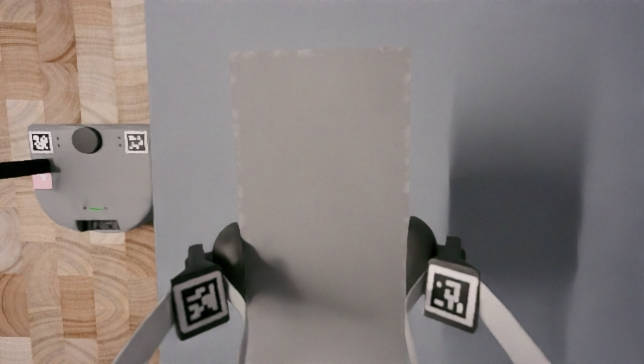

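Call:
execute_actions([
  {"r3":{"joints":{"lift_m":0.903}}},
], cameras=[])

Call:
execute_actions([
  {"r3":{"joints":{"gripper_m":0.13}}},
], cameras=[])

Call:
execute_actions([
  {"r3":{"joints":{"lift_m":0.97}}},
], cameras=[])

Call:
execute_actions([
  {"r3":{"joints":{"arm_m":0.05}}},
], cameras=["r3_nav_camera"])

Scene clock: 166.20 s.
r1.base_odometry: x=+0.000 y=+0.000 heading=+0.000 (m, m, rad; r1's odometry frame)
r1.turned_by_wheels: +0.000 (rad since the last result)
r1.turned_by_imu: +0.001 (rad since the last result)
r1.base_tilt: forward=-1.8 right=+2.0 (deg)
r1.lidar_m: 1.11 1.52 1.60 2.22 2.34 0.95 1.32 1.28 1.08 0.80 0.77 0.80
r1.head_depth_mm: 1003 1007 1007 1002 1000 997 994 / 1142 1143 1139 1133 1137 1133 1125 / 1325 1329 1322 1315 1312 1305 1310 / 1579 1535 1536 1517 1512 1511 1505 / 1658 1642 1628 1613 1591 1580 1564 / 1576 1531 1518 1503 1501 1474 1455 / 1498 1459 1457 1442 1429 1411 1406
r1.base_status: not commanded
r1.joint_positions: lift_m=+0.388 arm_m=-0.002 wrist_yaw_rad=+3.008 wrist_pitch_rad=-0.409 wrist_roll_rad=+0.007 gripper_m=+0.037 head_pan_rad=+0.001 head_tilt_rad=+0.000
r1.joint_status: not commanded
r1.motor_effort: left_wheel=-1(0) right_wheel=-1(0) lift_m=+20(19) arm_m=-1(1) wrist_yaw_rad=+1(1) wrist_pitch_rad=+5(5) wrist_roll_rad=+0(0) gripper_m=+0(0) head_pan_rad=-1(0) head_tilt_rad=+2(1) (%)
r1.hand_pose: x=+0.0088 y=+0.0809 z=+0.4031 quat_wxyz=(+0.190, +0.702, +0.097, +0.679) (m; r1's base frame)
r1.wrist_depth_mm: - - - - - - - / - - - - - - - / - - - - - - - / 966 979 978 967 975 955 942 / 786 784 816 775 812 773 757 / 662 658 - 643 - 655 650 / 567 573 - 565 536 559 559
r2.base_odometry: x=+0.348 y=-1.014 heading=+0.625 (m, m, rad; r2's odometry frame)
r2.turned_by_wheels: +0.000 (rad since the last result)
r2.turned_by_imu: +0.000 (rad since the last result)
r2.base_tilt: forward=-1.6 right=+1.3 (deg)
r2.lidar_m: 2.26 2.55 2.38 2.31 2.41 2.39 1.96 0.77 0.57 0.55 0.57 0.79
r2.head_depth_mm: 2809 - 3132 735 571 877 1103 / 2822 - - - 571 873 1114 / 1596 - - - 547 874 1107 / 2824 3084 3003 820 577 872 1109 / 2894 3163 3223 821 578 878 1094 / 2960 2882 3057 756 582 879 1103 / 2895 3163 3309 762 587 875 1097
r2.base_status: not commanded
r2.joint_positions: lift_m=+1.060 arm_m=+0.130 wrist_yaw_rad=+1.568 wrist_pitch_rad=-1.544 wrist_roll_rad=+0.004 gripper_m=+0.130 head_pan_rad=-1.563 head_tilt_rad=-0.593
r2.joint_status: not commanded
r2.motor_effort: left_wheel=-5(5) right_wheel=+4(4) lift_m=+46(46) arm_m=-2(2) wrist_yaw_rad=+1(0) wrist_pitch_rad=-2(2) wrist_roll_rad=+1(1) gripper_m=+0(1) head_pan_rad=-4(3) head_tilt_rad=-3(3) (%)
r2.hand_pose: x=-0.0386 y=-0.2754 z=+0.9417 quat_wxyz=(+0.707, +0.707, -0.011, +0.007) (m; r2's base frame)
r2.wrist_depth_mm: - - - - - 241 214 / - - - - - 243 220 / - - - - - 241 226 / - - - - - 241 233 / - - - - - 242 241 / - - - - - - 249 / - - - - - 258 258
r3.base_odometry: x=+1.487 y=-0.566 heading=-0.524 (m, m, rad; r3's odometry frame)
r3.turned_by_wheels: +0.000 (rad since the last result)
r3.turned_by_imu: +0.001 (rad since the last result)
r3.base_tilt: forward=-0.3 right=+1.5 (deg)
r3.lidar_m: 2.49 1.88 1.41 1.37 1.43 1.97 2.26 0.77 1.19 1.16 1.22 0.96
r3.head_depth_mm: 1242 1360 - 818 688 1420 1222 / 1246 1384 1102 819 707 1417 1224 / 1255 - 1012 792 729 1424 1226 / 1264 1413 1147 791 727 1426 1231 / 1268 1416 1104 848 728 1426 1227 / 1275 1432 1103 847 726 1417 1231 / 1283 1430 1103 849 728 1422 1223
r3.base_status: not commanded
r3.joint_positions: lift_m=+0.903 arm_m=+0.500 wrist_yaw_rad=+1.600 wrist_pitch_rad=-1.544 wrist_roll_rad=-0.015 gripper_m=+0.037 head_pan_rad=-1.563 head_tilt_rad=-0.692
r3.joint_status: all done
r3.motor_effort: left_wheel=-2(2) right_wheel=+4(5) lift_m=+26(28) arm_m=+5(4) wrist_yaw_rad=+0(0) wrist_pitch_rad=-2(2) wrist_roll_rad=+0(0) gripper_m=-21(21) head_pan_rad=-2(2) head_tilt_rad=-3(4) (%)
r3.hand_pose: x=-0.0385 y=-0.6454 z=+0.7850 quat_wxyz=(+0.707, +0.707, +0.006, +0.025) (m; r3's base frame)
r3.wrist_depth_mm: 170 170 169 171 170 170 170 / 174 173 172 139 173 173 173 / 177 177 177 142 175 176 177 / 182 181 180 145 179 181 182 / 187 185 152 149 150 186 185 / 191 191 154 153 153 190 189 / 196 194 193 156 174 195 194
pictures: none
No camera images: the call's "cameras" was empty. Leave "cameras" out to get every camera's image.

Scene clock: 167.63 s.
r1.base_odometry: x=+0.000 y=+0.000 heading=+0.000 (m, m, rad; r1's odometry frame)
r1.turned_by_wheels: +0.000 (rad since the last result)
r1.turned_by_imu: +0.000 (rad since the last result)
r1.base_tilt: forward=-1.8 right=+2.0 (deg)
r1.lidar_m: 1.11 1.52 1.60 2.22 2.34 0.95 1.32 1.29 1.08 0.80 0.77 0.81
r1.head_depth_mm: 1009 1003 1003 997 995 997 994 / 1148 1145 1140 1136 1132 1136 1129 / 1323 1324 1313 1317 1310 1313 1307 / 1588 1539 1529 1521 1518 1522 1508 / 1662 1646 1622 1618 1602 1580 1558 / 1574 1522 1516 1493 1486 1473 1453 / 1498 1470 1459 1438 1433 1411 1401
r1.base_status: not commanded
r1.joint_positions: lift_m=+0.388 arm_m=-0.002 wrist_yaw_rad=+3.008 wrist_pitch_rad=-0.409 wrist_roll_rad=+0.007 gripper_m=+0.037 head_pan_rad=+0.001 head_tilt_rad=+0.000
r1.joint_status: not commanded
r1.motor_effort: left_wheel=+0(1) right_wheel=+0(0) lift_m=+20(19) arm_m=-1(1) wrist_yaw_rad=+0(0) wrist_pitch_rad=+5(5) wrist_roll_rad=+0(0) gripper_m=+0(0) head_pan_rad=+0(1) head_tilt_rad=+1(2) (%)
r1.hand_pose: x=+0.0088 y=+0.0809 z=+0.4031 quat_wxyz=(+0.190, +0.702, +0.097, +0.679) (m; r1's base frame)
r1.wrist_depth_mm: - - - - - - - / - - - - - - - / - - - - - - - / 987 964 977 947 952 955 972 / 782 781 824 788 823 776 769 / 668 665 - 645 - 646 646 / 569 562 - 568 544 559 555
r2.base_odometry: x=+0.348 y=-1.014 heading=+0.625 (m, m, rad; r2's odometry frame)
r2.turned_by_wheels: +0.000 (rad since the last result)
r2.turned_by_imu: +0.000 (rad since the last result)
r2.base_tilt: forward=-1.6 right=+1.4 (deg)
r2.lidar_m: 2.26 2.54 2.38 2.31 2.41 2.38 1.97 0.77 0.57 0.55 0.57 0.79
r2.head_depth_mm: 2802 - 3094 735 570 877 1103 / 2835 - - - 573 876 1108 / 1587 - - - 546 876 1112 / 2825 3085 3002 819 578 875 1106 / 2928 3082 3194 821 581 874 1097 / 2946 2875 3083 756 583 877 1096 / 2881 3175 3241 759 586 876 1097
r2.base_status: not commanded
r2.joint_positions: lift_m=+1.060 arm_m=+0.130 wrist_yaw_rad=+1.568 wrist_pitch_rad=-1.544 wrist_roll_rad=+0.004 gripper_m=+0.130 head_pan_rad=-1.563 head_tilt_rad=-0.593
r2.joint_status: not commanded
r2.motor_effort: left_wheel=-5(5) right_wheel=+4(4) lift_m=+47(47) arm_m=-1(1) wrist_yaw_rad=+1(1) wrist_pitch_rad=-2(2) wrist_roll_rad=+1(0) gripper_m=+0(0) head_pan_rad=-3(5) head_tilt_rad=-3(3) (%)
r2.hand_pose: x=-0.0386 y=-0.2754 z=+0.9417 quat_wxyz=(+0.707, +0.707, -0.011, +0.007) (m; r2's base frame)
r2.wrist_depth_mm: - - - - - 241 214 / - - - - - 242 220 / - - - - - 240 227 / - - - - - 240 233 / - - - - - 243 239 / - - - - - - 247 / - - - - - 260 257
r3.base_odometry: x=+1.487 y=-0.566 heading=-0.524 (m, m, rad; r3's odometry frame)
r3.turned_by_wheels: +0.000 (rad since the last result)
r3.turned_by_imu: +0.000 (rad since the last result)
r3.base_tilt: forward=-0.3 right=+1.6 (deg)
r3.lidar_m: 2.50 1.88 1.40 1.36 1.43 1.97 2.26 0.77 1.19 1.16 1.22 0.96
r3.head_depth_mm: 1236 1365 - 819 690 1419 1221 / 1247 1383 1104 821 709 1424 1224 / 1256 - 1016 796 728 1430 1227 / 1260 1401 1128 796 728 1424 1225 / 1269 1417 1103 848 726 1423 1227 / 1274 1423 1105 846 728 1428 1224 / 1278 1435 1105 854 727 1431 1227
r3.base_status: not commanded
r3.joint_positions: lift_m=+0.903 arm_m=+0.500 wrist_yaw_rad=+1.600 wrist_pitch_rad=-1.544 wrist_roll_rad=-0.015 gripper_m=+0.130 head_pan_rad=-1.563 head_tilt_rad=-0.692
r3.joint_status: all done
r3.motor_effort: left_wheel=-3(2) right_wheel=+5(4) lift_m=+26(26) arm_m=+5(5) wrist_yaw_rad=+0(0) wrist_pitch_rad=-2(2) wrist_roll_rad=-1(0) gripper_m=+0(87) head_pan_rad=-2(2) head_tilt_rad=-4(3) (%)
r3.hand_pose: x=-0.0386 y=-0.6454 z=+0.7850 quat_wxyz=(+0.707, +0.707, +0.006, +0.025) (m; r3's base frame)
r3.wrist_depth_mm: 171 170 170 170 170 169 170 / 175 174 172 143 173 174 174 / 178 179 176 146 175 177 177 / 183 181 180 149 180 181 181 / 186 186 185 153 184 185 186 / 192 190 189 157 188 - 190 / - 195 193 160 193 195 193
pictures: none
No camera images: the call's "cameras" was empty. Leave "cameras" out to get every camera's image.

Scene clock: 169.07 s.
r1.base_odometry: x=+0.000 y=+0.000 heading=+0.000 (m, m, rad; r1's odometry frame)
r1.turned_by_wheels: +0.000 (rad since the last result)
r1.turned_by_imu: +0.000 (rad since the last result)
r1.base_tilt: forward=-1.8 right=+1.9 (deg)
r1.lidar_m: 1.11 1.52 1.61 2.22 2.34 0.95 1.32 1.29 1.08 0.80 0.77 0.80
r1.head_depth_mm: 1008 1000 1005 996 996 994 992 / 1146 1143 1140 1139 1138 1136 1127 / 1330 1326 1327 1317 1316 1309 1301 / 1580 1538 1528 1528 1520 1515 1510 / 1656 1640 1620 1613 1599 1583 1572 / 1577 1523 1511 1498 1487 1473 1454 / 1505 1470 1453 1443 1424 1422 1413
r1.base_status: not commanded
r1.joint_positions: lift_m=+0.388 arm_m=-0.002 wrist_yaw_rad=+3.008 wrist_pitch_rad=-0.409 wrist_roll_rad=+0.007 gripper_m=+0.037 head_pan_rad=+0.001 head_tilt_rad=+0.000
r1.joint_status: not commanded
r1.motor_effort: left_wheel=+0(1) right_wheel=+0(0) lift_m=+20(20) arm_m=+1(0) wrist_yaw_rad=+1(1) wrist_pitch_rad=+5(5) wrist_roll_rad=+0(0) gripper_m=+0(0) head_pan_rad=+0(0) head_tilt_rad=+1(1) (%)
r1.hand_pose: x=+0.0088 y=+0.0809 z=+0.4031 quat_wxyz=(+0.190, +0.702, +0.097, +0.679) (m; r1's base frame)
r1.wrist_depth_mm: - - - - - - - / - - - - - - - / - - - - - - - / 986 981 985 980 969 953 960 / 790 786 832 784 800 776 778 / 657 653 - 648 - 645 651 / 570 566 - 563 544 555 547
r2.base_odometry: x=+0.348 y=-1.014 heading=+0.625 (m, m, rad; r2's odometry frame)
r2.turned_by_wheels: +0.000 (rad since the last result)
r2.turned_by_imu: +0.000 (rad since the last result)
r2.base_tilt: forward=-1.7 right=+1.3 (deg)
r2.lidar_m: 2.26 2.54 2.38 2.31 2.41 2.38 1.97 0.77 0.57 0.55 0.57 0.79
r2.head_depth_mm: 2825 - 3090 739 569 875 1101 / 2793 - - - 572 874 1102 / 1577 - - - 549 874 1109 / 2873 3070 3025 818 576 877 1103 / 2951 3098 3216 820 581 874 1100 / 2895 2917 3071 756 582 873 1105 / 2941 3222 3207 759 586 873 1096
r2.base_status: not commanded
r2.joint_positions: lift_m=+1.060 arm_m=+0.130 wrist_yaw_rad=+1.568 wrist_pitch_rad=-1.544 wrist_roll_rad=+0.004 gripper_m=+0.130 head_pan_rad=-1.563 head_tilt_rad=-0.593
r2.joint_status: not commanded
r2.motor_effort: left_wheel=-5(5) right_wheel=+4(4) lift_m=+46(47) arm_m=-2(1) wrist_yaw_rad=+1(1) wrist_pitch_rad=-2(2) wrist_roll_rad=+1(1) gripper_m=+0(0) head_pan_rad=-4(5) head_tilt_rad=-3(3) (%)
r2.hand_pose: x=-0.0386 y=-0.2754 z=+0.9417 quat_wxyz=(+0.707, +0.707, -0.011, +0.007) (m; r2's base frame)
r2.wrist_depth_mm: - - - - - 240 214 / - - - - - 240 219 / - - - - - 241 227 / - - - - - 241 235 / - - - - - 239 240 / - - - - - - 247 / - - - - - 260 257
r3.base_odometry: x=+1.487 y=-0.566 heading=-0.524 (m, m, rad; r3's odometry frame)
r3.turned_by_wheels: +0.000 (rad since the last result)
r3.turned_by_imu: +0.000 (rad since the last result)
r3.base_tilt: forward=-0.2 right=+1.5 (deg)
r3.lidar_m: 2.50 1.88 1.41 1.36 1.43 1.97 2.26 0.77 1.19 1.16 1.21 0.96
r3.head_depth_mm: 1224 - 1062 848 708 1418 1227 / 1207 1415 1102 822 708 1424 1230 / 1217 - 1059 796 727 1430 1222 / 1260 1411 1058 795 728 1420 1232 / 1269 1419 1102 850 729 1428 1229 / 1274 1425 1106 849 729 1427 1228 / 1280 1424 1103 849 727 1416 1225
r3.base_status: not commanded
r3.joint_positions: lift_m=+0.970 arm_m=+0.500 wrist_yaw_rad=+1.600 wrist_pitch_rad=-1.544 wrist_roll_rad=-0.015 gripper_m=+0.130 head_pan_rad=-1.563 head_tilt_rad=-0.692
r3.joint_status: all done
r3.motor_effort: left_wheel=-3(2) right_wheel=+6(4) lift_m=+29(32) arm_m=+5(5) wrist_yaw_rad=+0(0) wrist_pitch_rad=-2(2) wrist_roll_rad=+0(0) gripper_m=+1(1) head_pan_rad=-2(2) head_tilt_rad=-4(3) (%)
r3.hand_pose: x=-0.0386 y=-0.6454 z=+0.8518 quat_wxyz=(+0.707, +0.707, +0.007, +0.025) (m; r3's base frame)
r3.wrist_depth_mm: 923 232 233 232 231 232 233 / 933 238 237 209 237 236 237 / 979 244 243 213 242 244 243 / - 248 249 217 248 248 248 / - 254 252 222 254 252 254 / - - 263 226 260 - 259 / - 269 266 232 263 267 265
pictures: none
No camera images: the call's "cameras" was empty. Leave "cameras" out to get every camera's image.

Scene clock: 173.57 s.
r1.base_odometry: x=+0.000 y=+0.000 heading=+0.000 (m, m, rad; r1's odometry frame)
r1.turned_by_wheels: +0.000 (rad since the last result)
r1.turned_by_imu: +0.001 (rad since the last result)
r1.base_tilt: forward=-1.8 right=+2.0 (deg)
r1.lidar_m: 1.11 1.52 1.60 2.22 2.34 0.95 1.33 1.29 1.08 0.80 0.77 0.81
r1.head_depth_mm: 1012 1006 1002 1001 995 995 994 / 1146 1144 1140 1134 1130 1129 1122 / 1325 1321 1323 1314 1319 1306 1308 / 1583 1529 1527 1531 1526 1521 1511 / 1657 1641 1625 1607 1591 1580 1555 / 1580 1525 1518 1500 1489 1470 1464 / 1495 1470 1451 1446 1426 1410 1408
r1.base_status: not commanded
r1.joint_positions: lift_m=+0.388 arm_m=-0.002 wrist_yaw_rad=+3.008 wrist_pitch_rad=-0.409 wrist_roll_rad=+0.007 gripper_m=+0.037 head_pan_rad=+0.001 head_tilt_rad=+0.000
r1.joint_status: not commanded
r1.motor_effort: left_wheel=-1(0) right_wheel=-1(1) lift_m=+20(20) arm_m=+0(0) wrist_yaw_rad=+0(1) wrist_pitch_rad=+5(5) wrist_roll_rad=+0(0) gripper_m=+0(0) head_pan_rad=+0(0) head_tilt_rad=+1(1) (%)
r1.hand_pose: x=+0.0088 y=+0.0809 z=+0.4031 quat_wxyz=(+0.190, +0.702, +0.097, +0.679) (m; r1's base frame)
r1.wrist_depth_mm: - - - - - - - / - - - - - - - / - - - - - - - / 977 962 968 964 975 978 982 / 799 784 810 786 805 776 763 / 664 643 - 646 - 653 641 / 566 556 - 564 543 547 553
r2.base_odometry: x=+0.348 y=-1.014 heading=+0.625 (m, m, rad; r2's odometry frame)
r2.turned_by_wheels: +0.000 (rad since the last result)
r2.turned_by_imu: +0.000 (rad since the last result)
r2.base_tilt: forward=-1.7 right=+1.4 (deg)
r2.lidar_m: 2.26 2.55 2.38 2.31 2.41 2.39 1.96 0.77 0.57 0.55 0.57 0.79
r2.head_depth_mm: 2856 - 3073 736 571 874 1106 / 2841 - - - 572 875 1104 / 1562 - - - 547 878 1115 / 2881 3085 3033 819 578 875 1102 / 2886 3109 3167 822 579 874 1106 / 2920 2895 3048 756 583 879 1099 / 2944 3244 3200 758 586 874 1092
r2.base_status: not commanded
r2.joint_positions: lift_m=+1.060 arm_m=+0.130 wrist_yaw_rad=+1.568 wrist_pitch_rad=-1.544 wrist_roll_rad=+0.004 gripper_m=+0.130 head_pan_rad=-1.563 head_tilt_rad=-0.593
r2.joint_status: not commanded
r2.motor_effort: left_wheel=-5(5) right_wheel=+4(4) lift_m=+46(46) arm_m=-2(2) wrist_yaw_rad=+1(1) wrist_pitch_rad=-2(2) wrist_roll_rad=+0(1) gripper_m=+0(0) head_pan_rad=-4(4) head_tilt_rad=-3(3) (%)
r2.hand_pose: x=-0.0386 y=-0.2754 z=+0.9417 quat_wxyz=(+0.707, +0.707, -0.011, +0.007) (m; r2's base frame)
r2.wrist_depth_mm: - - - - - 240 214 / - - - - - 240 220 / - - - - - 241 227 / - - - - - 240 234 / - - - - - 242 241 / - - - - - - 248 / - - - - - 261 256
r3.base_odometry: x=+1.487 y=-0.566 heading=-0.524 (m, m, rad; r3's odometry frame)
r3.turned_by_wheels: +0.000 (rad since the last result)
r3.turned_by_imu: +0.001 (rad since the last result)
r3.base_tilt: forward=-0.3 right=+1.6 (deg)
r3.lidar_m: 2.50 1.88 1.41 1.36 1.43 1.97 2.26 0.77 1.19 1.16 1.21 0.96
r3.head_depth_mm: 1241 1384 1210 - - - 1216 / 1250 1390 1105 - - - 1200 / 1258 1401 1104 - - - 1211 / 1261 1404 1103 795 729 - 1202 / 1270 1416 1099 848 731 1494 1204 / 1277 1423 1103 849 728 1429 1227 / 1281 1431 1106 850 729 1424 1231
r3.base_status: not commanded
r3.joint_positions: lift_m=+0.970 arm_m=+0.050 wrist_yaw_rad=+1.600 wrist_pitch_rad=-1.544 wrist_roll_rad=-0.015 gripper_m=+0.130 head_pan_rad=-1.563 head_tilt_rad=-0.692
r3.joint_status: all done
r3.motor_effort: left_wheel=-2(2) right_wheel=+5(5) lift_m=+30(30) arm_m=-3(4) wrist_yaw_rad=+0(0) wrist_pitch_rad=-2(2) wrist_roll_rad=-1(1) gripper_m=+1(0) head_pan_rad=-2(2) head_tilt_rad=-3(4) (%)
r3.hand_pose: x=-0.0387 y=-0.1961 z=+0.8518 quat_wxyz=(+0.707, +0.707, +0.007, +0.025) (m; r3's base frame)
r3.wrist_depth_mm: 921 943 906 920 944 928 920 / 937 949 955 948 945 948 962 / 959 965 992 980 992 984 985 / - - - - - - - / - - - - - - - / - - - - - - - / - - - - - - -
pictures: r3_nav_camera (sideways: a quarter turn counterclockwise sets it upright)
Images, in order (width x height): r3_nav_camera 672x504.

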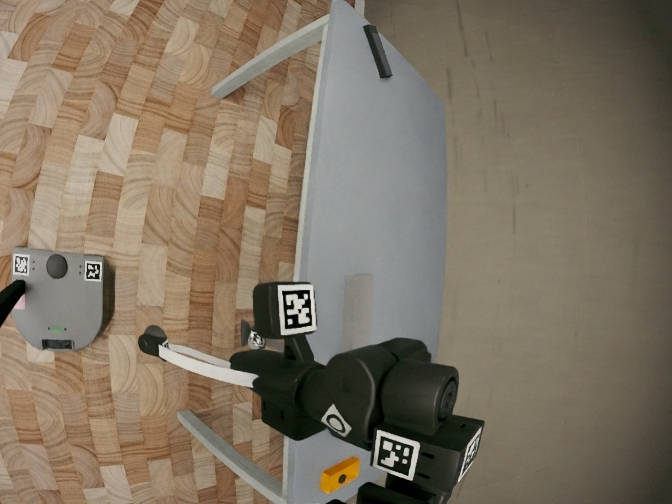

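Call:
finished_scene(scene=2)

The scene is finished: the task was done.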